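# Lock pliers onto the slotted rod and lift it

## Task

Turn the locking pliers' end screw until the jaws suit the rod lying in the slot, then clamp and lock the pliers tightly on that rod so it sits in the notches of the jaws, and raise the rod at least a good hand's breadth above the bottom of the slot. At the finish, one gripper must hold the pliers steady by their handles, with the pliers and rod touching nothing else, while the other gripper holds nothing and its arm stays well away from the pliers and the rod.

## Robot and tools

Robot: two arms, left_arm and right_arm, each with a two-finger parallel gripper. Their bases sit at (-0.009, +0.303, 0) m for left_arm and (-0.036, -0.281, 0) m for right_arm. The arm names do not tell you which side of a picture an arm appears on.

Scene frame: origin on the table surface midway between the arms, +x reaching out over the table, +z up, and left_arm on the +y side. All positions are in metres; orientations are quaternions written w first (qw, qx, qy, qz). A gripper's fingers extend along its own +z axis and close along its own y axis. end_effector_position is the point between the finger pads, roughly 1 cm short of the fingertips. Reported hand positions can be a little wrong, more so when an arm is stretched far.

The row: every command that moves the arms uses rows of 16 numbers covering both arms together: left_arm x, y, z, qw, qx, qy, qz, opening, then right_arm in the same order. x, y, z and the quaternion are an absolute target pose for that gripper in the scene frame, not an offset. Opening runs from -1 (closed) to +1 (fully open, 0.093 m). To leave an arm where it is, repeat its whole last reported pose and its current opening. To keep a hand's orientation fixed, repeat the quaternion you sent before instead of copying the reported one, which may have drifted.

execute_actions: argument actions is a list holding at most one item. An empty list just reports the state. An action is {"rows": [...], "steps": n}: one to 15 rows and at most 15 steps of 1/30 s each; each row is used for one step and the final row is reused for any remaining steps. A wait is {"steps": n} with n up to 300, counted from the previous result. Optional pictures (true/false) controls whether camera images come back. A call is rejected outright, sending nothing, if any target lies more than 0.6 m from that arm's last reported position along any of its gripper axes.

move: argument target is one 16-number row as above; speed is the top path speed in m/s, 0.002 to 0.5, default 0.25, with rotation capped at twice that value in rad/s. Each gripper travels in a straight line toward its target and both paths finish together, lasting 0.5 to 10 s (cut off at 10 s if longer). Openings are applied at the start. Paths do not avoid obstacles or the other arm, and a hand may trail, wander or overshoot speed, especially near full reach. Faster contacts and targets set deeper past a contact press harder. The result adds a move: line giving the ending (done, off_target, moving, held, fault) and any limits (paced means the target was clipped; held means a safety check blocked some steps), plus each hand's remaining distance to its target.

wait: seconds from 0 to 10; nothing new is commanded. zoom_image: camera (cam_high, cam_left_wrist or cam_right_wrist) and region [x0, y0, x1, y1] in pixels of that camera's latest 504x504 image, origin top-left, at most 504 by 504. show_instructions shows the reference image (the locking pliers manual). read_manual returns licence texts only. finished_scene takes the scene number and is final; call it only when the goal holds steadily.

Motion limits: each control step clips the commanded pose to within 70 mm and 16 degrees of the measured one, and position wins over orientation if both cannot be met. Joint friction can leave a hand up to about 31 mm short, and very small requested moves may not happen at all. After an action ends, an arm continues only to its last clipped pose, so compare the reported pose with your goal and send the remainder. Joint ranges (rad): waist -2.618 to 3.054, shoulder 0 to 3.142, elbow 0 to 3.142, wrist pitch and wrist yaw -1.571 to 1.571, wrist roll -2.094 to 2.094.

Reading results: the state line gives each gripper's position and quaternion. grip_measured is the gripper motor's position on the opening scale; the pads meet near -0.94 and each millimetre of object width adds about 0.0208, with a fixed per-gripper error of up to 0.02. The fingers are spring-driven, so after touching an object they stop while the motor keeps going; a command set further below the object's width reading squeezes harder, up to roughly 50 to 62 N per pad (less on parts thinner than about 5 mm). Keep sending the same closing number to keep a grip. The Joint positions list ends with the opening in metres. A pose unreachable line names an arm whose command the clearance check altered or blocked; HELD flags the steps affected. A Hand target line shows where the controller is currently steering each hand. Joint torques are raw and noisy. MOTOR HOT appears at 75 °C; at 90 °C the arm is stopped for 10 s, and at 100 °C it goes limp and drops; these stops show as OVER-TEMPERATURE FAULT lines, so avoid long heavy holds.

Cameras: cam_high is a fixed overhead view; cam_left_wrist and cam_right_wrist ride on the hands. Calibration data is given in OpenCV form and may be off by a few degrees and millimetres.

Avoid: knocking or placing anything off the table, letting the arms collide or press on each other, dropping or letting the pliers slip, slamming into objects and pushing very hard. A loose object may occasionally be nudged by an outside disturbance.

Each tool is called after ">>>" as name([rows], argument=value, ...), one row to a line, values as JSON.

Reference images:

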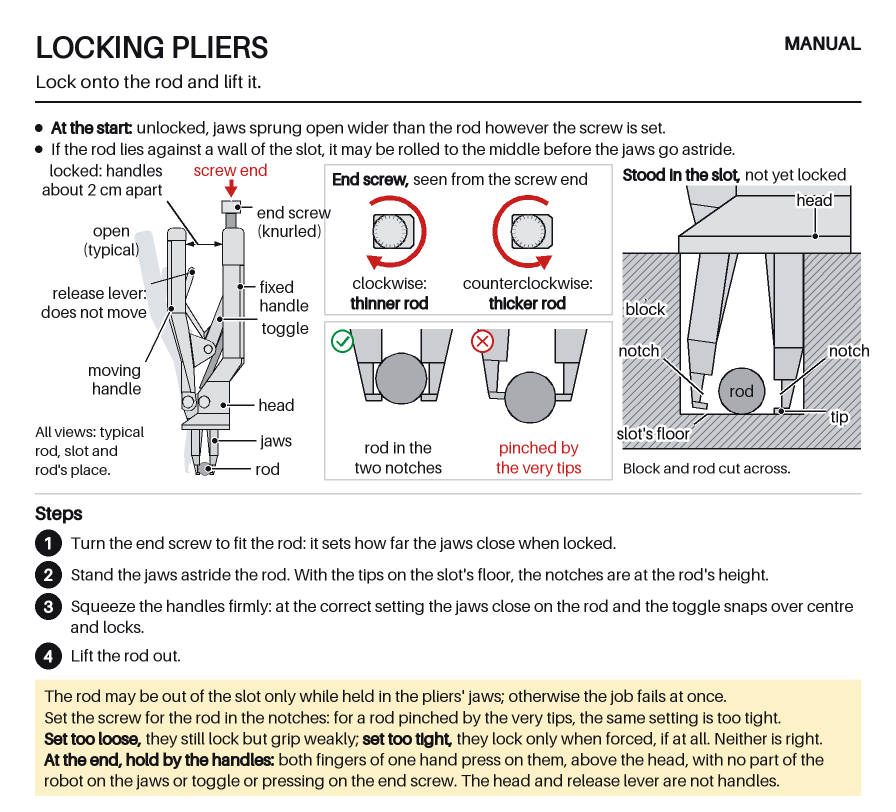

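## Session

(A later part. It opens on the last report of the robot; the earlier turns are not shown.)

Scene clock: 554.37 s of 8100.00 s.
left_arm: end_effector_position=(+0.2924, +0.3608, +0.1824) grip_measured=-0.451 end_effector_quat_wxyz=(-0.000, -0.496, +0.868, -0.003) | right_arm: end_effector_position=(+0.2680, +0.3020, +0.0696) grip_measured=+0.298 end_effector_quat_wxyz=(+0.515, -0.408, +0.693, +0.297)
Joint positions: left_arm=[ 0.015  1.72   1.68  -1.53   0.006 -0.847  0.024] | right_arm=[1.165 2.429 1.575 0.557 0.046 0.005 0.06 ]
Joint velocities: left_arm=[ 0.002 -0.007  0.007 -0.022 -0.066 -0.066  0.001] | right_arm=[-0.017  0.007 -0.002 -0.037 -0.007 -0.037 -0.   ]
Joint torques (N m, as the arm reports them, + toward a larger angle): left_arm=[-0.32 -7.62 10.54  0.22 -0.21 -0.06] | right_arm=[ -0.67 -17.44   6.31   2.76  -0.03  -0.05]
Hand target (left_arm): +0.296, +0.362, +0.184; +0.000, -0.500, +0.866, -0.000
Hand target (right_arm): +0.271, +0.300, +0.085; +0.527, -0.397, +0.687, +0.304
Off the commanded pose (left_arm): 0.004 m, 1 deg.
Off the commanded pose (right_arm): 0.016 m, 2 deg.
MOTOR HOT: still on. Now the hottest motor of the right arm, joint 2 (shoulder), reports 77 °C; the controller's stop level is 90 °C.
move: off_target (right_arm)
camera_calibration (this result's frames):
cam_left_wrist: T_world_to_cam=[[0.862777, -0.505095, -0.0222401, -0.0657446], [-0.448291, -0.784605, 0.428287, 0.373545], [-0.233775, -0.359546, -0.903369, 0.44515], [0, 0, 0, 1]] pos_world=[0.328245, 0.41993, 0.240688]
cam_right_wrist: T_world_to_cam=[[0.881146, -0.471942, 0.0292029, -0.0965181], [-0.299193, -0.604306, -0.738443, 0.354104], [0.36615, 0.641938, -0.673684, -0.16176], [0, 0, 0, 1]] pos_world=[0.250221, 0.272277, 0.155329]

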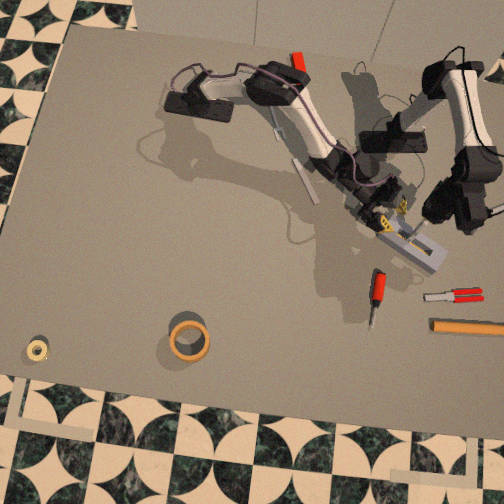

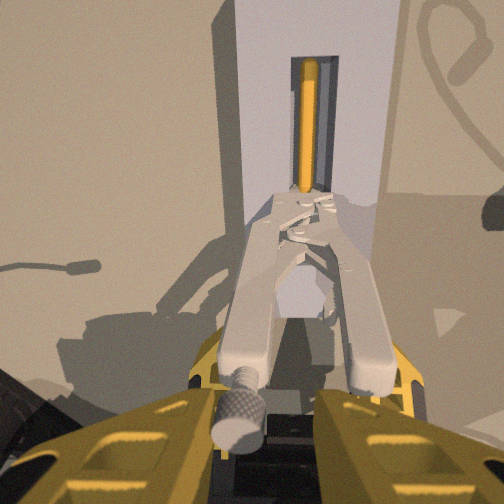

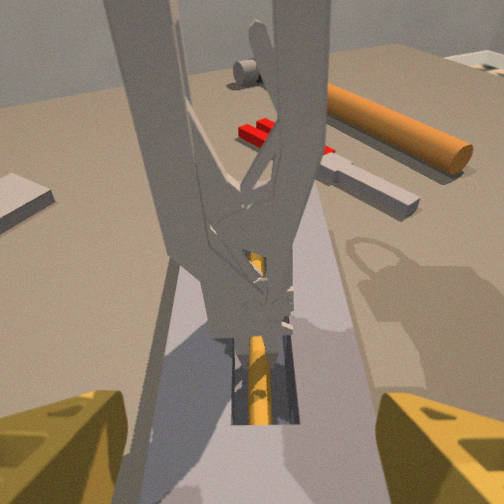

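>>> move(target=[0.294,0.362,0.158,0,-0.5,0.866,0,-0.45,0.16,0.0,0.22,0.527,-0.397,0.687,0.304,0.3], speed=0.15)

>>> move(target=[0.296,0.360,0.136,0,-0.5,0.866,0,-0.45,0.16,0.0,0.22,0.527,-0.397,0.687,0.304,0.3], speed=0.005)

Scene clock: 560.50 s of 8100.00 s.
left_arm: end_effector_position=(+0.2975, +0.3620, +0.1637) grip_measured=-0.451 end_effector_quat_wxyz=(+0.004, -0.497, +0.868, -0.004) | right_arm: end_effector_position=(+0.1665, +0.0040, +0.2241) grip_measured=+0.298 end_effector_quat_wxyz=(+0.527, -0.393, +0.688, +0.308)
Joint positions: left_arm=[ 0.015  1.72   1.605 -1.446  0.005 -0.849  0.024] | right_arm=[ 0.935  0.958  0.545  0.152 -0.168 -0.036  0.06 ]
Joint velocities: left_arm=[-0.002 -0.012  0.002  0.066  0.007 -0.051  0.   ] | right_arm=[-0.012 -0.012 -0.002 -0.022 -0.007 -0.007 -0.001]
Joint torques (N m, as the arm reports them, + toward a larger angle): left_arm=[-0.28 -9.69  5.5   0.49 -0.18 -0.06] | right_arm=[-0.9  -4.22  7.41  2.37 -0.19 -0.2 ]
Hand target (left_arm): +0.294, +0.362, +0.158; -0.000, -0.500, +0.866, +0.000
Hand target (right_arm): +0.165, +0.000, +0.222; +0.526, -0.396, +0.688, +0.305
Off the commanded pose (left_arm): 0.007 m, 1 deg.
Off the commanded pose (right_arm): 0.009 m, 1 deg.
MOTOR HOT: still on. Now the hottest motor of the right arm, joint 2 (shoulder), reports 76 °C; the controller's stop level is 90 °C.
move: done
camera_calibration (this result's frames):
cam_left_wrist: T_world_to_cam=[[0.864288, -0.50273, -0.0164003, -0.0721987], [-0.449753, -0.786989, 0.42234, 0.387019], [-0.22523, -0.357647, -0.906289, 0.427123], [0, 0, 0, 1]] pos_world=[0.332664, 0.421042, 0.22246]
cam_right_wrist: T_world_to_cam=[[0.87531, -0.483405, 0.0123611, -0.147404], [-0.30283, -0.567911, -0.765357, 0.264217], [0.376997, 0.666181, -0.643488, 0.162099], [0, 0, 0, 1]] pos_world=[0.147927, -0.0291913, 0.308351]

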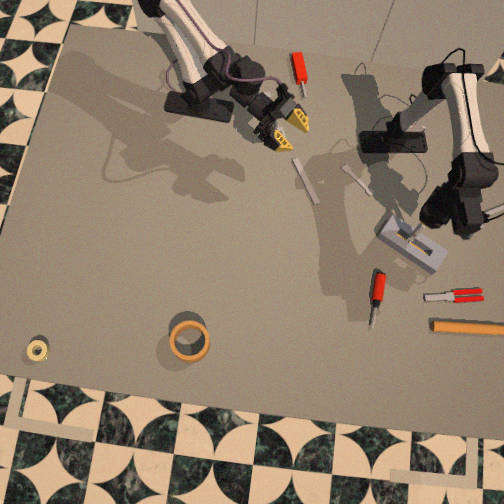

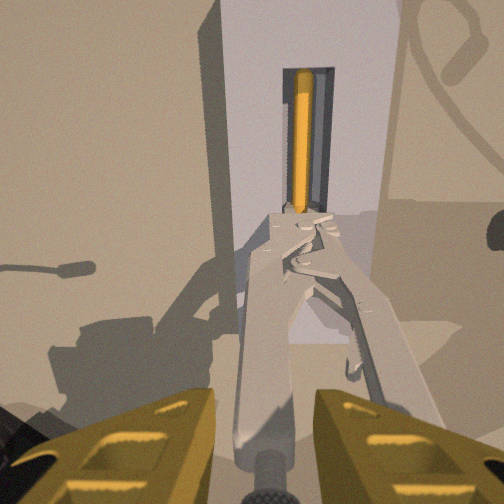

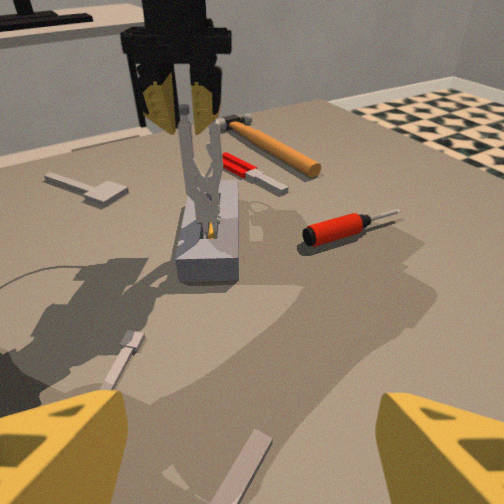

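Scene clock: 566.30 s of 8100.00 s.
left_arm: end_effector_position=(+0.3041, +0.3624, +0.1555) grip_measured=-0.451 end_effector_quat_wxyz=(+0.025, -0.498, +0.866, -0.014) | right_arm: end_effector_position=(+0.1641, +0.0027, +0.2228) grip_measured=+0.298 end_effector_quat_wxyz=(+0.527, -0.393, +0.687, +0.307)
Joint positions: left_arm=[ 0.015  1.698  1.546 -1.363  0.01  -0.852  0.024] | right_arm=[ 0.94   0.946  0.535  0.15  -0.164 -0.036  0.06 ]
Joint velocities: left_arm=[ 0.007 -0.012  0.007 -0.007 -0.022  0.037 -0.001] | right_arm=[ 0.012 -0.007  0.002 -0.022 -0.051  0.022  0.001]
Joint torques (N m, as the arm reports them, + toward a larger angle): left_arm=[-1.01 -7.45  3.07  0.6  -0.24 -0.09] | right_arm=[ 0.34 -4.45  7.07  2.36 -0.02 -0.22]
Hand target (left_arm): +0.296, +0.360, +0.137; -0.000, -0.500, +0.866, +0.000
Hand target (right_arm): +0.160, +0.000, +0.220; +0.527, -0.397, +0.687, +0.304
Off the commanded pose (left_arm): 0.021 m, 3 deg.
Off the commanded pose (right_arm): 0.006 m, 1 deg.
MOTOR HOT: cleared. Now the hottest motor of the right arm, joint 2 (shoulder), reports 72 °C.
move: off_target (left_arm)
camera_calibration (this result's frames):
cam_left_wrist: T_world_to_cam=[[0.865621, -0.500242, 0.0214073, -0.0849666], [-0.466307, -0.789852, 0.398361, 0.403568], [-0.182368, -0.354812, -0.916979, 0.408894], [0, 0, 0, 1]] pos_world=[0.336305, 0.421336, 0.216]
cam_right_wrist: T_world_to_cam=[[0.875557, -0.482925, 0.0135213, -0.146262], [-0.301831, -0.568653, -0.765201, 0.261524], [0.377223, 0.665896, -0.64365, 0.163021], [0, 0, 0, 1]] pos_world=[0.145502, -0.0304723, 0.307025]

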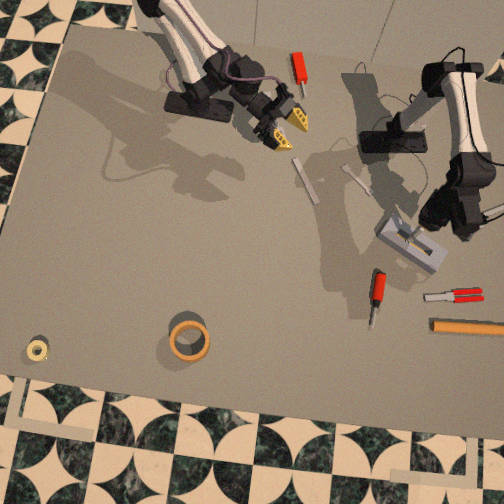

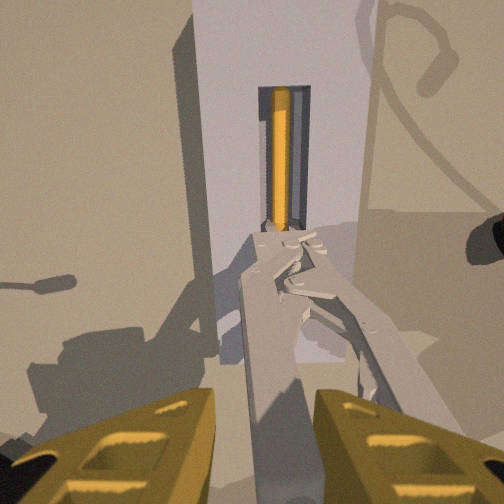

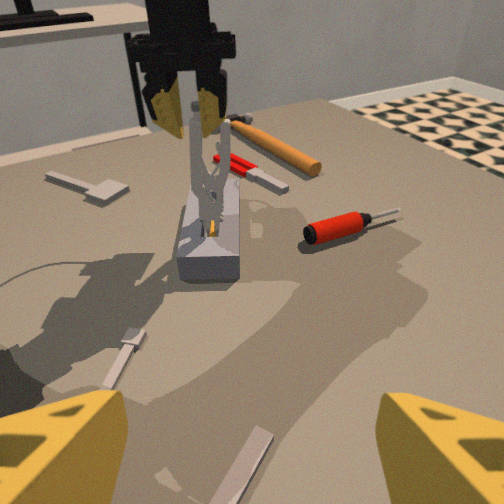

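>>> move(target=[0.294,0.360,0.122,0,-0.5,0.866,0,-0.45,0.16,0.0,0.22,0.527,-0.397,0.687,0.304,0.3], speed=0.01)

Scene clock: 574.30 s of 8100.00 s.
left_arm: end_effector_position=(+0.2994, +0.3615, +0.1315) grip_measured=-0.451 end_effector_quat_wxyz=(+0.014, -0.499, +0.866, -0.010) | right_arm: end_effector_position=(+0.1642, +0.0026, +0.2228) grip_measured=+0.298 end_effector_quat_wxyz=(+0.528, -0.393, +0.688, +0.307)
Joint positions: left_arm=[ 0.015  1.697  1.451 -1.291  0.009 -0.854  0.024] | right_arm=[ 0.94   0.946  0.535  0.15  -0.163 -0.036  0.06 ]
Joint velocities: left_arm=[ 0.002 -0.012  0.002 -0.007  0.007  0.037  0.001] | right_arm=[ 0.002  0.002 -0.012  0.051  0.022 -0.022  0.   ]
Joint torques (N m, as the arm reports them, + toward a larger angle): left_arm=[-0.66 -7.74  5.83  0.44 -0.21 -0.05] | right_arm=[ 0.41 -4.42  7.07  2.34 -0.02 -0.21]
Hand target (left_arm): +0.295, +0.360, +0.122; -0.000, -0.500, +0.866, -0.000
Hand target (right_arm): +0.160, +0.000, +0.220; +0.527, -0.397, +0.687, +0.304
Off the commanded pose (left_arm): 0.011 m, 2 deg.
Off the commanded pose (right_arm): 0.006 m, 1 deg.
move: off_target (left_arm)
camera_calibration (this result's frames):
cam_left_wrist: T_world_to_cam=[[0.866484, -0.499186, 0.00419576, -0.0792596], [-0.456411, -0.788775, 0.411731, 0.40505], [-0.202221, -0.358674, -0.911296, 0.392333], [0, 0, 0, 1]] pos_world=[0.332885, 0.420648, 0.191092]
cam_right_wrist: T_world_to_cam=[[0.875199, -0.483568, 0.0137148, -0.146373], [-0.302134, -0.568526, -0.765175, 0.26156], [0.377812, 0.665537, -0.643676, 0.16293], [0, 0, 0, 1]] pos_world=[0.145575, -0.0305134, 0.307021]

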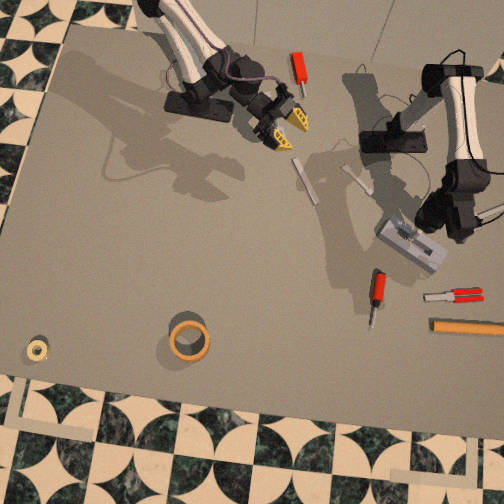

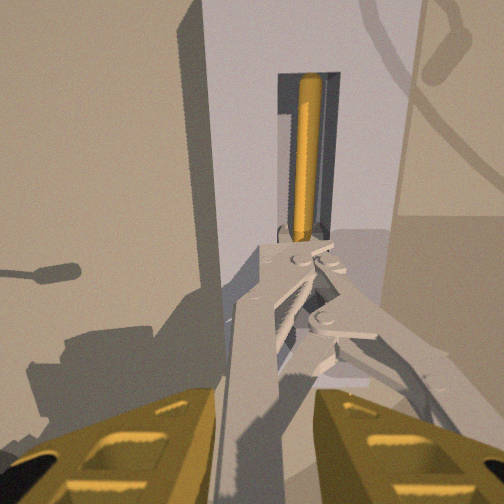

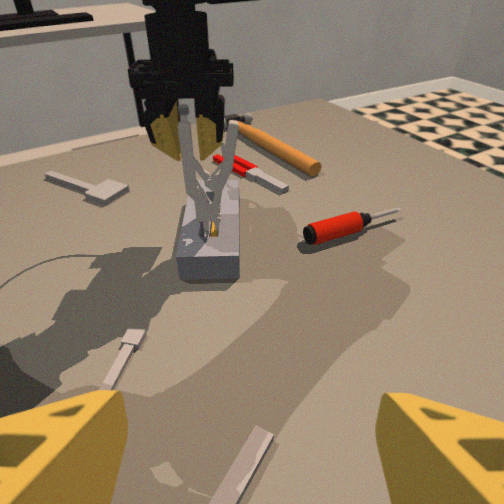

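>>> move(target=[0.297,0.362,0.186,0,-0.5,0.866,0,-0.45,0.16,0.0,0.22,0.527,-0.397,0.687,0.304,0.3], speed=0.08)

>>> move(target=[0.316,0.351,0.186,0,-0.5,0.866,0,0.8,0.16,0.0,0.22,0.527,-0.397,0.687,0.304,0.3], speed=0.03)

>>> move(target=[0.314,0.352,0.145,0,-0.5,0.866,0,0.8,0.16,0.0,0.22,0.527,-0.397,0.687,0.304,0.3], speed=0.06)

Scene clock: 578.83 s of 8100.00 s.
left_arm: end_effector_position=(+0.2931, +0.3606, +0.1851) grip_measured=-0.451 end_effector_quat_wxyz=(+0.002, -0.499, +0.866, -0.005) | right_arm: end_effector_position=(+0.1642, +0.0026, +0.2228) grip_measured=+0.298 end_effector_quat_wxyz=(+0.528, -0.393, +0.688, +0.307)
Joint positions: left_arm=[ 0.015  1.72   1.691 -1.536  0.008 -0.854  0.024] | right_arm=[ 0.94   0.946  0.535  0.15  -0.163 -0.036  0.06 ]
Joint velocities: left_arm=[-0.002  0.002 -0.002 -0.007 -0.007 -0.022 -0.002] | right_arm=[ 0.007 -0.022 -0.012  0.022 -0.022  0.022 -0.001]
Joint torques (N m, as the arm reports them, + toward a larger angle): left_arm=[-0.37 -7.33 10.19  0.25 -0.21  0.02] | right_arm=[ 0.38 -4.42  7.06  2.33 -0.02 -0.22]
Hand target (left_arm): +0.296, +0.362, +0.186; -0.000, -0.500, +0.866, -0.000
Hand target (right_arm): +0.160, +0.000, +0.220; +0.527, -0.397, +0.687, +0.304
Off the commanded pose (left_arm): 0.004 m, 1 deg.
Off the commanded pose (right_arm): 0.006 m, 1 deg.
move: done
camera_calibration (this result's frames):
cam_left_wrist: T_world_to_cam=[[0.866507, -0.498846, -0.0178098, -0.070577], [-0.444624, -0.787555, 0.426693, 0.372783], [-0.22688, -0.361814, -0.904221, 0.446638], [0, 0, 0, 1]] pos_world=[0.328237, 0.419979, 0.243539]
cam_right_wrist: T_world_to_cam=[[0.875199, -0.483568, 0.0137148, -0.146373], [-0.302134, -0.568526, -0.765175, 0.26156], [0.377812, 0.665537, -0.643676, 0.16293], [0, 0, 0, 1]] pos_world=[0.145575, -0.0305134, 0.307021]

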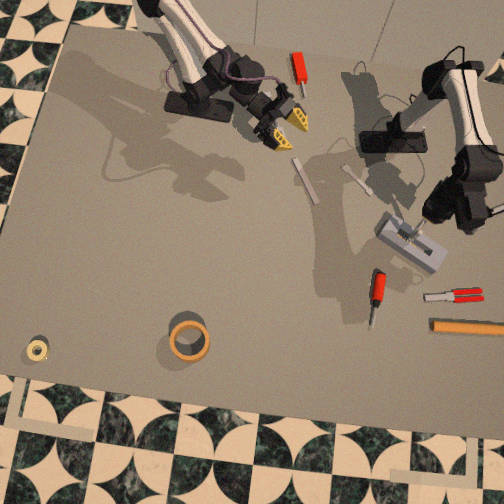

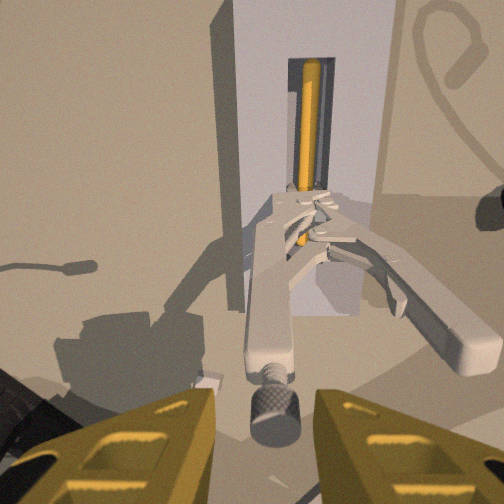

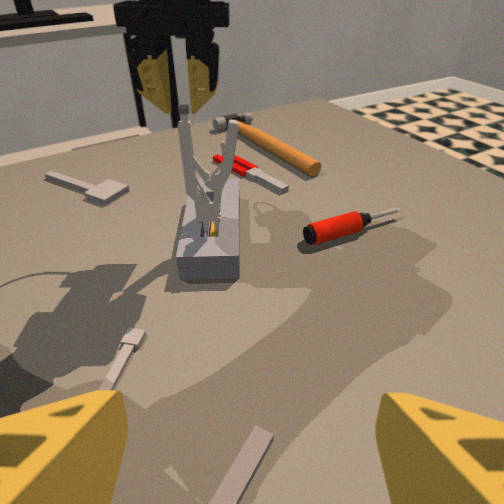

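Scene clock: 579.93 s of 8100.00 s.
left_arm: end_effector_position=(+0.3126, +0.3520, +0.1855) grip_measured=+0.798 end_effector_quat_wxyz=(+0.004, -0.499, +0.866, -0.006) | right_arm: end_effector_position=(+0.1642, +0.0026, +0.2228) grip_measured=+0.298 end_effector_quat_wxyz=(+0.528, -0.393, +0.688, +0.307)
Joint positions: left_arm=[-0.023  1.786  1.771 -1.545  0.008 -0.891  0.084] | right_arm=[ 0.94   0.946  0.535  0.15  -0.163 -0.036  0.06 ]
Joint velocities: left_arm=[ 0.007  0.017  0.007 -0.037 -0.095 -0.007 -0.   ] | right_arm=[-0.007 -0.002 -0.017  0.037 -0.007 -0.022 -0.   ]
Joint torques (N m, as the arm reports them, + toward a larger angle): left_arm=[-0.81 -8.16 10.29  0.23 -0.21 -0.06] | right_arm=[ 0.37 -4.43  7.1   2.34 -0.02 -0.22]
Hand target (left_arm): +0.316, +0.351, +0.186; +0.003, -0.500, +0.866, -0.002
Hand target (right_arm): +0.160, +0.000, +0.220; +0.527, -0.397, +0.687, +0.304
Off the commanded pose (left_arm): 0.004 m, 1 deg.
Off the commanded pose (right_arm): 0.006 m, 1 deg.
joint sent to its limit (left arm) — the command would take joint 4 (wrist pitch) past its lower limit, so that joint was sent only as far as its limit.
move: done
camera_calibration (this result's frames):
cam_left_wrist: T_world_to_cam=[[0.8664, -0.499169, -0.0134243, -0.0923937], [-0.447229, -0.787646, 0.423791, 0.375905], [-0.222117, -0.361169, -0.90566, 0.446791], [0, 0, 0, 1]] pos_world=[0.347406, 0.411327, 0.244096]
cam_right_wrist: T_world_to_cam=[[0.875199, -0.483568, 0.0137148, -0.146373], [-0.302134, -0.568526, -0.765175, 0.26156], [0.377812, 0.665537, -0.643676, 0.16293], [0, 0, 0, 1]] pos_world=[0.145575, -0.0305134, 0.307021]

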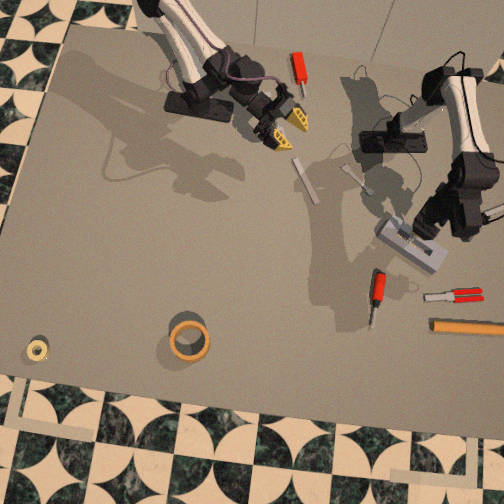

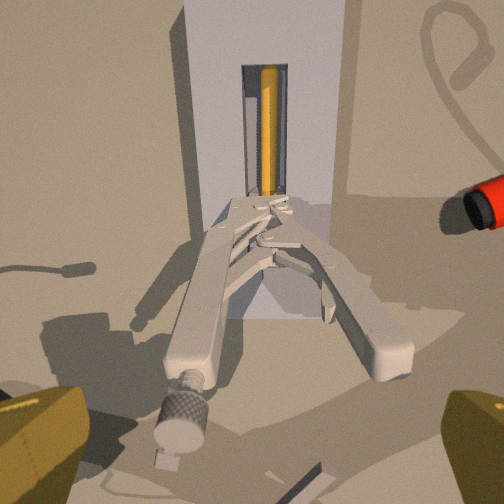

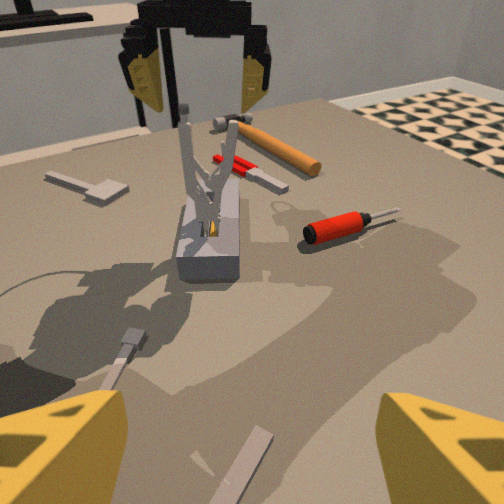

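Scene clock: 581.07 s of 8100.00 s.
left_arm: end_effector_position=(+0.3177, +0.3528, +0.1505) grip_measured=+0.798 end_effector_quat_wxyz=(+0.004, -0.499, +0.866, -0.005) | right_arm: end_effector_position=(+0.1642, +0.0026, +0.2228) grip_measured=+0.298 end_effector_quat_wxyz=(+0.528, -0.393, +0.688, +0.307)
Joint positions: left_arm=[-0.023  1.786  1.631 -1.405  0.008 -0.891  0.084] | right_arm=[ 0.94   0.946  0.535  0.15  -0.163 -0.036  0.06 ]
Joint velocities: left_arm=[ 0.017  0.002 -0.012  0.037  0.051 -0.022  0.   ] | right_arm=[-0.017 -0.022 -0.012 -0.051  0.051 -0.11  -0.001]
Joint torques (N m, as the arm reports them, + toward a larger angle): left_arm=[ -0.57 -10.33   5.57   0.44  -0.22  -0.01] | right_arm=[ 0.39 -4.44  7.06  2.36 -0.01 -0.21]
Hand target (left_arm): +0.315, +0.352, +0.145; -0.000, -0.500, +0.866, -0.000
Hand target (right_arm): +0.160, +0.000, +0.220; +0.527, -0.397, +0.687, +0.304
Off the commanded pose (left_arm): 0.007 m, 1 deg.
Off the commanded pose (right_arm): 0.006 m, 1 deg.
move: done
camera_calibration (this result's frames):
cam_left_wrist: T_world_to_cam=[[0.866385, -0.499172, -0.0143165, -0.0967774], [-0.44675, -0.787572, 0.424435, 0.393371], [-0.223141, -0.361328, -0.905345, 0.416895], [0, 0, 0, 1]] pos_world=[0.352611, 0.412135, 0.209089]
cam_right_wrist: T_world_to_cam=[[0.875199, -0.483568, 0.0137148, -0.146373], [-0.302134, -0.568526, -0.765175, 0.26156], [0.377812, 0.665537, -0.643676, 0.16293], [0, 0, 0, 1]] pos_world=[0.145575, -0.0305134, 0.307021]

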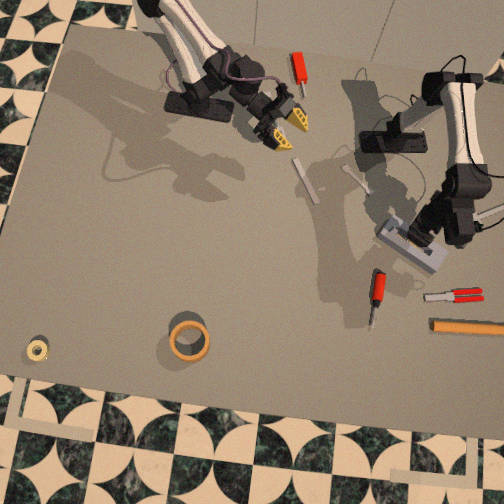

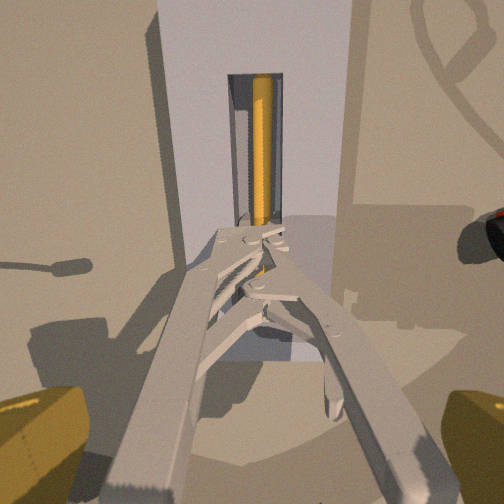

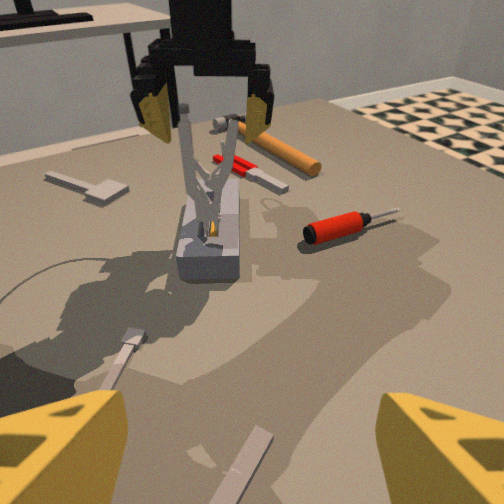

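>>> execute_actions([
  {"rows":[[0.309,0.355,0.146,0,-0.5,0.866,0,0.5,0.16,0.0,0.22,0.527,-0.397,0.687,0.304,0.3],[0.309,0.355,0.146,0,-0.5,0.866,0,0.5,0.16,0.0,0.22,0.527,-0.397,0.687,0.304,0.3],[0.309,0.355,0.146,0,-0.5,0.866,0,0.45,0.16,0.0,0.22,0.527,-0.397,0.687,0.304,0.3],[0.309,0.355,0.146,0,-0.5,0.866,0,0.4,0.16,0.0,0.22,0.527,-0.397,0.687,0.304,0.3],[0.309,0.355,0.146,0,-0.5,0.866,0,0.35,0.16,0.0,0.22,0.527,-0.397,0.687,0.304,0.3],[0.309,0.355,0.146,0,-0.5,0.866,0,0.3,0.16,0.0,0.22,0.527,-0.397,0.687,0.304,0.3],[0.309,0.355,0.146,0,-0.5,0.866,0,0.25,0.16,0.0,0.22,0.527,-0.397,0.687,0.304,0.3],[0.309,0.355,0.146,0,-0.5,0.866,0,0.2,0.16,0.0,0.22,0.527,-0.397,0.687,0.304,0.3],[0.309,0.355,0.146,0,-0.5,0.866,0,0.15,0.16,0.0,0.22,0.527,-0.397,0.687,0.304,0.3],[0.309,0.355,0.146,0,-0.5,0.866,0,0.1,0.16,0.0,0.22,0.527,-0.397,0.687,0.304,0.3]],"steps":15},
])

>>> execute_actions([
  {"rows":[[0.309,0.355,0.146,0,-0.5,0.866,0,0.05,0.16,0.0,0.22,0.527,-0.397,0.687,0.304,0.3]],"steps":12},
])

>>> execute_actions([
  {"rows":[[0.309,0.355,0.146,0,-0.5,0.866,0,0.0,0.16,0.0,0.22,0.527,-0.397,0.687,0.304,0.3]],"steps":12},
])

Scene clock: 588.00 s of 8100.00 s.
left_arm: end_effector_position=(+0.3146, +0.3532, +0.1508) grip_measured=+0.104 end_effector_quat_wxyz=(+0.006, -0.499, +0.867, -0.004) | right_arm: end_effector_position=(+0.1642, +0.0026, +0.2228) grip_measured=+0.298 end_effector_quat_wxyz=(+0.528, -0.393, +0.688, +0.307)
Joint positions: left_arm=[-0.023  1.77   1.613 -1.399  0.003 -0.891  0.05 ] | right_arm=[ 0.94   0.946  0.535  0.15  -0.163 -0.036  0.06 ]
Joint velocities: left_arm=[ 0.002 -0.002  0.002  0.037 -0.051 -0.022 -0.001] | right_arm=[ 0.002 -0.002  0.012  0.007  0.037  0.037 -0.   ]
Joint torques (N m, as the arm reports them, + toward a larger angle): left_arm=[  0.22 -10.63   5.41   0.44  -0.17   0.07] | right_arm=[ 0.36 -4.47  7.08  2.34 -0.03 -0.22]
Hand target (left_arm): +0.309, +0.355, +0.146; +0.000, -0.500, +0.866, -0.000
Hand target (right_arm): +0.160, +0.000, +0.220; +0.527, -0.397, +0.687, +0.304
Off the commanded pose (left_arm): 0.008 m, 1 deg.
Off the commanded pose (right_arm): 0.006 m, 1 deg.
Steps of this call (steps 1 to 193: nothing new was sent; steps 194 to 208: all 15 steps of this action). Readings (end_effector_position):
194: left_arm (+0.3179, +0.3528, +0.1502) | right_arm (+0.1642, +0.0026, +0.2228)
195: left_arm (+0.3170, +0.3527, +0.1497) | right_arm (+0.1642, +0.0026, +0.2228)
197: left_arm (+0.3154, +0.3524, +0.1491) | right_arm (+0.1642, +0.0026, +0.2228)
201: left_arm (+0.3145, +0.3531, +0.1494) | right_arm (+0.1642, +0.0026, +0.2228)
208: the state above
camera_calibration (this result's frames):
cam_left_wrist: T_world_to_cam=[[0.866268, -0.49937, -0.0144497, -0.0937323], [-0.448271, -0.789743, 0.418758, 0.39422], [-0.220527, -0.356279, -0.907983, 0.414366], [0, 0, 0, 1]] pos_world=[0.349294, 0.412156, 0.2098]
cam_right_wrist: T_world_to_cam=[[0.875199, -0.483568, 0.0137148, -0.146373], [-0.302134, -0.568526, -0.765175, 0.26156], [0.377812, 0.665537, -0.643676, 0.16293], [0, 0, 0, 1]] pos_world=[0.145575, -0.0305134, 0.307021]

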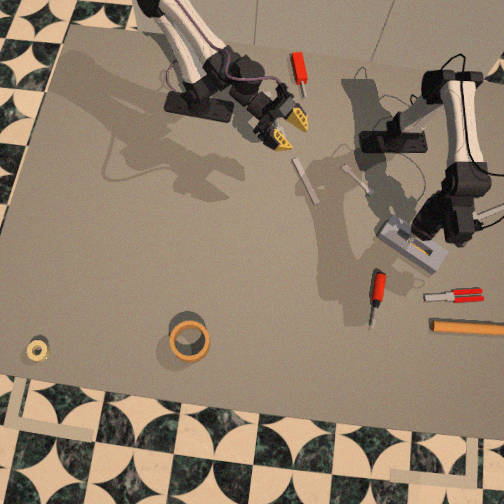

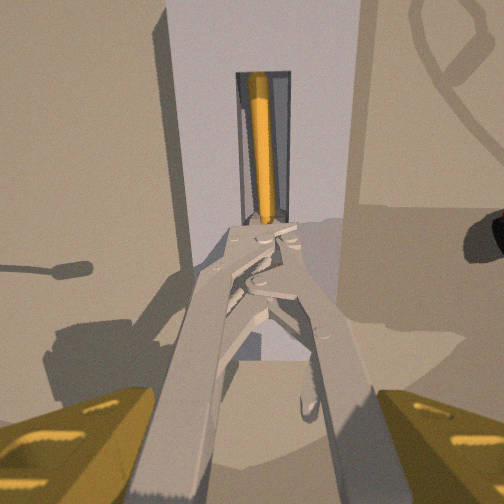

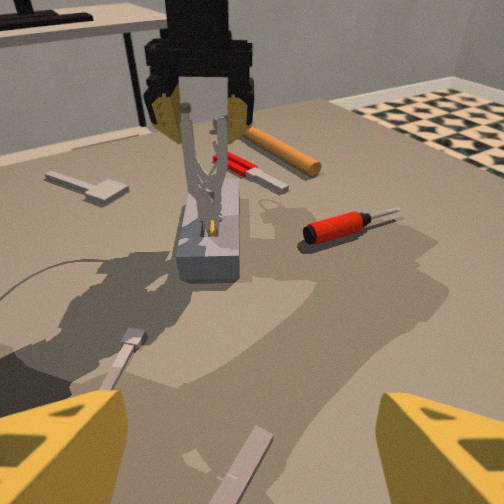

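Scene clock: 588.40 s of 8100.00 s.
left_arm: end_effector_position=(+0.3146, +0.3532, +0.1508) grip_measured=+0.053 end_effector_quat_wxyz=(+0.006, -0.499, +0.867, -0.004) | right_arm: end_effector_position=(+0.1642, +0.0026, +0.2228) grip_measured=+0.298 end_effector_quat_wxyz=(+0.528, -0.393, +0.688, +0.307)
Joint positions: left_arm=[-0.023  1.77   1.613 -1.399  0.003 -0.891  0.048] | right_arm=[ 0.94   0.946  0.535  0.15  -0.163 -0.036  0.06 ]
Joint velocities: left_arm=[-0.012  0.002  0.017 -0.007  0.022  0.081 -0.   ] | right_arm=[ 0.017  0.022 -0.027  0.022 -0.022 -0.066 -0.   ]
Joint torques (N m, as the arm reports them, + toward a larger angle): left_arm=[  0.1  -10.59   5.3    0.42  -0.17   0.08] | right_arm=[ 0.4  -4.44  7.08  2.34 -0.03 -0.21]
Hand target (left_arm): +0.309, +0.355, +0.146; -0.000, -0.500, +0.866, +0.000
Hand target (right_arm): +0.160, +0.000, +0.220; +0.527, -0.397, +0.687, +0.304
Off the commanded pose (left_arm): 0.008 m, 1 deg.
Off the commanded pose (right_arm): 0.006 m, 1 deg.
Steps of this call (steps 1 to 12: all 12 steps of this action). Readings (end_effector_position):
1: left_arm (+0.3146, +0.3532, +0.1508) | right_arm (+0.1642, +0.0026, +0.2228)
2: left_arm (+0.3146, +0.3532, +0.1508) | right_arm (+0.1642, +0.0026, +0.2228)
4: left_arm (+0.3146, +0.3532, +0.1508) | right_arm (+0.1642, +0.0026, +0.2228)
8: left_arm (+0.3146, +0.3532, +0.1508) | right_arm (+0.1642, +0.0026, +0.2228)
12: the state above
camera_calibration (this result's frames):
cam_left_wrist: T_world_to_cam=[[0.866078, -0.4997, -0.0144523, -0.0935553], [-0.448573, -0.789575, 0.418753, 0.394256], [-0.220662, -0.35619, -0.907985, 0.414378], [0, 0, 0, 1]] pos_world=[0.349316, 0.412142, 0.209801]
cam_right_wrist: T_world_to_cam=[[0.875199, -0.483568, 0.0137148, -0.146373], [-0.302134, -0.568526, -0.765175, 0.26156], [0.377812, 0.665537, -0.643676, 0.16293], [0, 0, 0, 1]] pos_world=[0.145575, -0.0305134, 0.307021]

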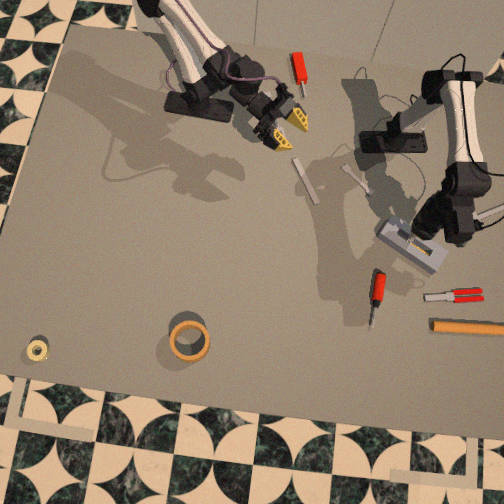

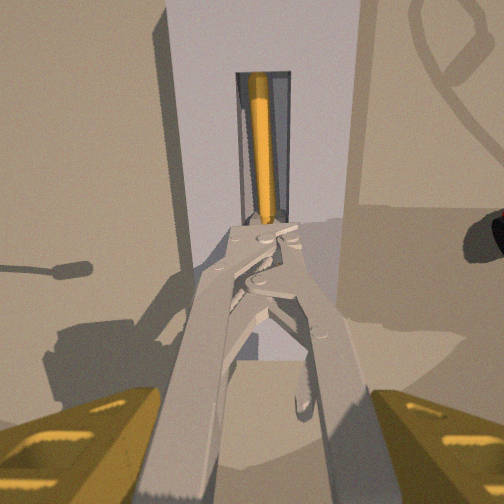

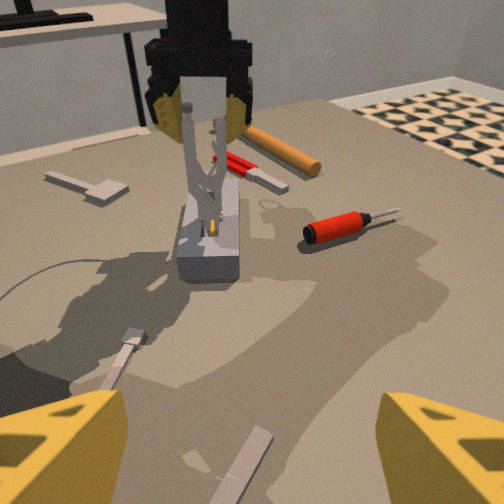

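Scene clock: 588.80 s of 8100.00 s.
left_arm: end_effector_position=(+0.3146, +0.3532, +0.1508) grip_measured=+0.002 end_effector_quat_wxyz=(+0.006, -0.499, +0.867, -0.004) | right_arm: end_effector_position=(+0.1642, +0.0026, +0.2228) grip_measured=+0.298 end_effector_quat_wxyz=(+0.528, -0.393, +0.688, +0.307)
Joint positions: left_arm=[-0.023  1.77   1.613 -1.399  0.003 -0.891  0.045] | right_arm=[ 0.94   0.946  0.535  0.15  -0.163 -0.036  0.06 ]
Joint velocities: left_arm=[-0.012 -0.002  0.022 -0.051 -0.066 -0.022  0.001] | right_arm=[-0.027 -0.007 -0.007  0.051  0.022 -0.066 -0.001]
Joint torques (N m, as the arm reports them, + toward a larger angle): left_arm=[  0.23 -10.41   5.48   0.44  -0.2    0.08] | right_arm=[ 0.36 -4.42  7.14  2.34 -0.02 -0.21]
Hand target (left_arm): +0.309, +0.355, +0.146; -0.000, -0.500, +0.866, +0.000
Hand target (right_arm): +0.160, +0.000, +0.220; +0.527, -0.397, +0.687, +0.304
Off the commanded pose (left_arm): 0.008 m, 1 deg.
Off the commanded pose (right_arm): 0.006 m, 1 deg.
Steps of this call (steps 1 to 12: all 12 steps of this action). Readings (end_effector_position):
1: left_arm (+0.3146, +0.3532, +0.1508) | right_arm (+0.1642, +0.0026, +0.2228)
2: left_arm (+0.3146, +0.3532, +0.1508) | right_arm (+0.1642, +0.0026, +0.2228)
4: left_arm (+0.3146, +0.3532, +0.1508) | right_arm (+0.1642, +0.0026, +0.2228)
8: left_arm (+0.3146, +0.3532, +0.1508) | right_arm (+0.1642, +0.0026, +0.2228)
12: the state above
camera_calibration (this result's frames):
cam_left_wrist: T_world_to_cam=[[0.866078, -0.4997, -0.0144523, -0.0935553], [-0.448573, -0.789575, 0.418753, 0.394256], [-0.220662, -0.35619, -0.907985, 0.414378], [0, 0, 0, 1]] pos_world=[0.349316, 0.412142, 0.209801]
cam_right_wrist: T_world_to_cam=[[0.875199, -0.483568, 0.0137148, -0.146373], [-0.302134, -0.568526, -0.765175, 0.26156], [0.377812, 0.665537, -0.643676, 0.16293], [0, 0, 0, 1]] pos_world=[0.145575, -0.0305134, 0.307021]

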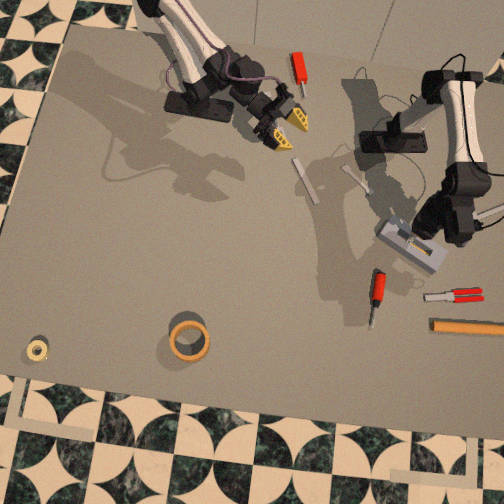

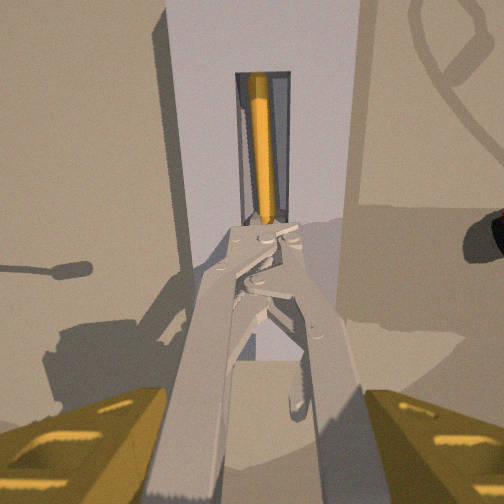

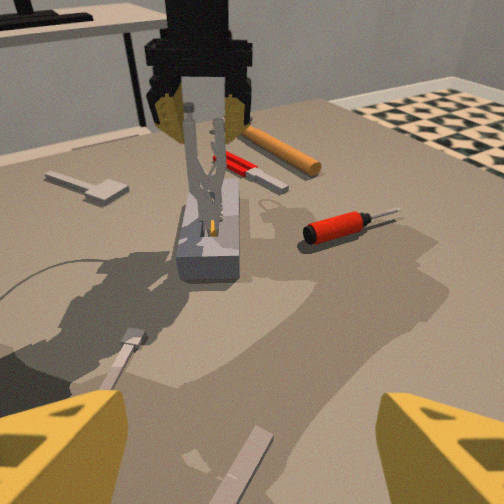

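>>> execute_actions([
  {"rows":[[0.309,0.355,0.146,0,-0.5,0.866,0,-0.05,0.16,0.0,0.22,0.527,-0.397,0.687,0.304,0.3]],"steps":12},
])

>>> execute_actions([
  {"rows":[[0.309,0.355,0.146,0,-0.5,0.866,0,0.12,0.16,0.0,0.22,0.527,-0.397,0.687,0.304,0.3]],"steps":12},
])

Scene clock: 595.27 s of 8100.00 s.
left_arm: end_effector_position=(+0.3147, +0.3532, +0.1508) grip_measured=-0.044 end_effector_quat_wxyz=(+0.006, -0.499, +0.867, -0.004) | right_arm: end_effector_position=(+0.1642, +0.0026, +0.2228) grip_measured=+0.298 end_effector_quat_wxyz=(+0.528, -0.393, +0.688, +0.307)
Joint positions: left_arm=[-0.023  1.77   1.613 -1.399  0.003 -0.891  0.043] | right_arm=[ 0.94   0.946  0.535  0.15  -0.163 -0.036  0.06 ]
Joint velocities: left_arm=[ 0.007 -0.002 -0.007 -0.037 -0.007 -0.007 -0.   ] | right_arm=[-0.002 -0.022  0.002  0.037 -0.051  0.022  0.   ]
Joint torques (N m, as the arm reports them, + toward a larger angle): left_arm=[  0.33 -10.61   5.4    0.42  -0.16   0.07] | right_arm=[ 0.36 -4.44  7.05  2.35 -0.03 -0.21]
Hand target (left_arm): +0.309, +0.355, +0.146; -0.000, -0.500, +0.866, +0.000
Hand target (right_arm): +0.160, +0.000, +0.220; +0.527, -0.397, +0.687, +0.304
Off the commanded pose (left_arm): 0.008 m, 1 deg.
Off the commanded pose (right_arm): 0.006 m, 1 deg.
Steps of this call (steps 1 to 182: nothing new was sent; steps 183 to 194: all 12 steps of this action). Readings (end_effector_position):
183: left_arm (+0.3147, +0.3532, +0.1508) | right_arm (+0.1642, +0.0026, +0.2228)
184: left_arm (+0.3147, +0.3532, +0.1508) | right_arm (+0.1642, +0.0026, +0.2228)
186: left_arm (+0.3147, +0.3532, +0.1508) | right_arm (+0.1642, +0.0026, +0.2228)
190: left_arm (+0.3147, +0.3532, +0.1508) | right_arm (+0.1642, +0.0026, +0.2228)
194: the state above
camera_calibration (this result's frames):
cam_left_wrist: T_world_to_cam=[[0.866083, -0.4997, -0.0141551, -0.0936742], [-0.448731, -0.789599, 0.418538, 0.394399], [-0.22032, -0.356137, -0.908089, 0.414293], [0, 0, 0, 1]] pos_world=[0.349386, 0.412153, 0.209818]
cam_right_wrist: T_world_to_cam=[[0.875199, -0.483568, 0.0137148, -0.146373], [-0.302134, -0.568526, -0.765175, 0.26156], [0.377812, 0.665537, -0.643676, 0.16293], [0, 0, 0, 1]] pos_world=[0.145575, -0.0305134, 0.307021]

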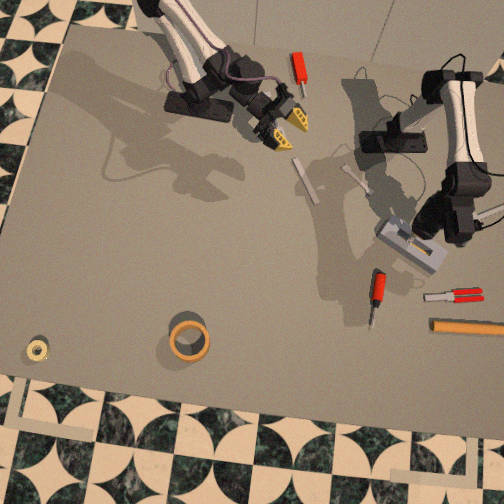

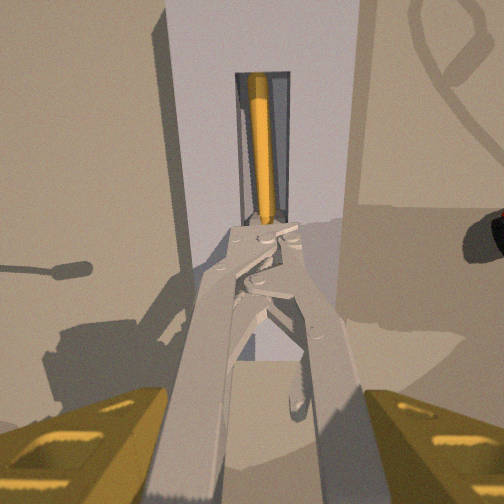

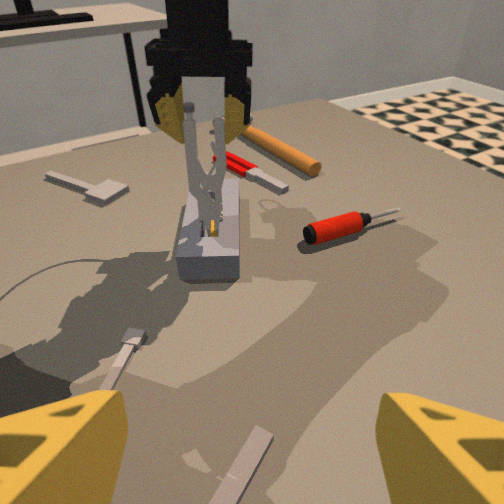

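Scene clock: 595.67 s of 8100.00 s.
left_arm: end_effector_position=(+0.3147, +0.3532, +0.1508) grip_measured=+0.119 end_effector_quat_wxyz=(+0.006, -0.499, +0.867, -0.004) | right_arm: end_effector_position=(+0.1642, +0.0026, +0.2228) grip_measured=+0.298 end_effector_quat_wxyz=(+0.528, -0.393, +0.688, +0.307)
Joint positions: left_arm=[-0.023  1.77   1.613 -1.399  0.003 -0.891  0.051] | right_arm=[ 0.94   0.946  0.535  0.15  -0.163 -0.036  0.06 ]
Joint velocities: left_arm=[-0.002 -0.012 -0.007  0.022 -0.007  0.022 -0.001] | right_arm=[ 0.012  0.017  0.007  0.022 -0.037 -0.007  0.   ]
Joint torques (N m, as the arm reports them, + toward a larger angle): left_arm=[  0.18 -10.61   5.39   0.41  -0.15   0.09] | right_arm=[ 0.4  -4.4   7.12  2.35 -0.02 -0.21]
Hand target (left_arm): +0.309, +0.355, +0.146; -0.000, -0.500, +0.866, +0.000
Hand target (right_arm): +0.160, +0.000, +0.220; +0.527, -0.397, +0.687, +0.304
Off the commanded pose (left_arm): 0.008 m, 1 deg.
Off the commanded pose (right_arm): 0.006 m, 1 deg.
Steps of this call (steps 1 to 12: all 12 steps of this action). Readings (end_effector_position):
1: left_arm (+0.3147, +0.3532, +0.1508) | right_arm (+0.1642, +0.0026, +0.2228)
2: left_arm (+0.3147, +0.3532, +0.1508) | right_arm (+0.1642, +0.0026, +0.2228)
4: left_arm (+0.3147, +0.3532, +0.1508) | right_arm (+0.1642, +0.0026, +0.2228)
8: left_arm (+0.3147, +0.3532, +0.1508) | right_arm (+0.1642, +0.0026, +0.2228)
12: the state above
camera_calibration (this result's frames):
cam_left_wrist: T_world_to_cam=[[0.866083, -0.4997, -0.0141551, -0.0936742], [-0.448731, -0.789599, 0.418538, 0.394399], [-0.22032, -0.356137, -0.908089, 0.414293], [0, 0, 0, 1]] pos_world=[0.349386, 0.412153, 0.209818]
cam_right_wrist: T_world_to_cam=[[0.875199, -0.483568, 0.0137148, -0.146373], [-0.302134, -0.568526, -0.765175, 0.26156], [0.377812, 0.665537, -0.643676, 0.16293], [0, 0, 0, 1]] pos_world=[0.145575, -0.0305134, 0.307021]

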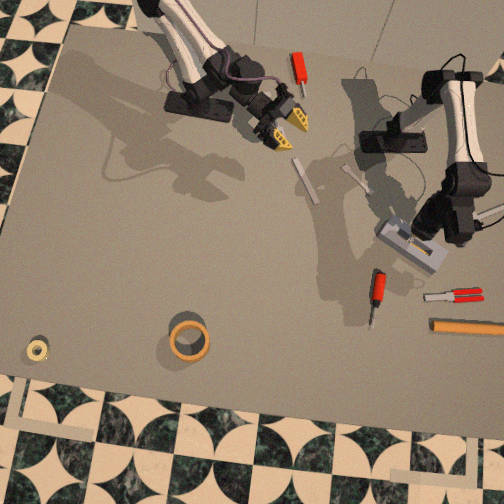

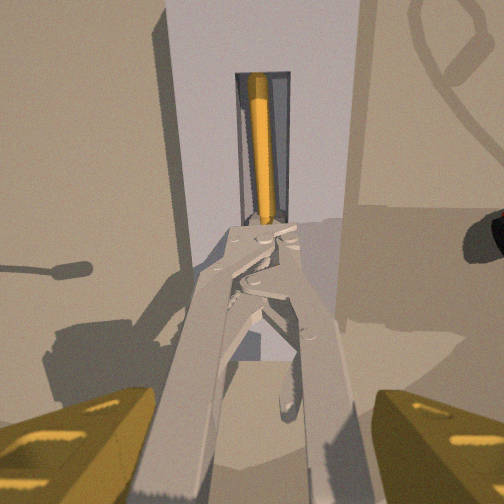

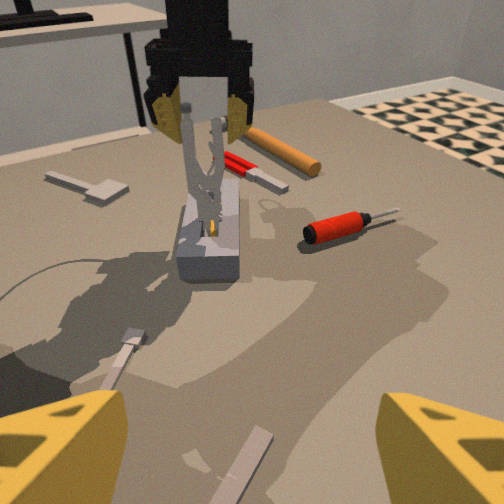

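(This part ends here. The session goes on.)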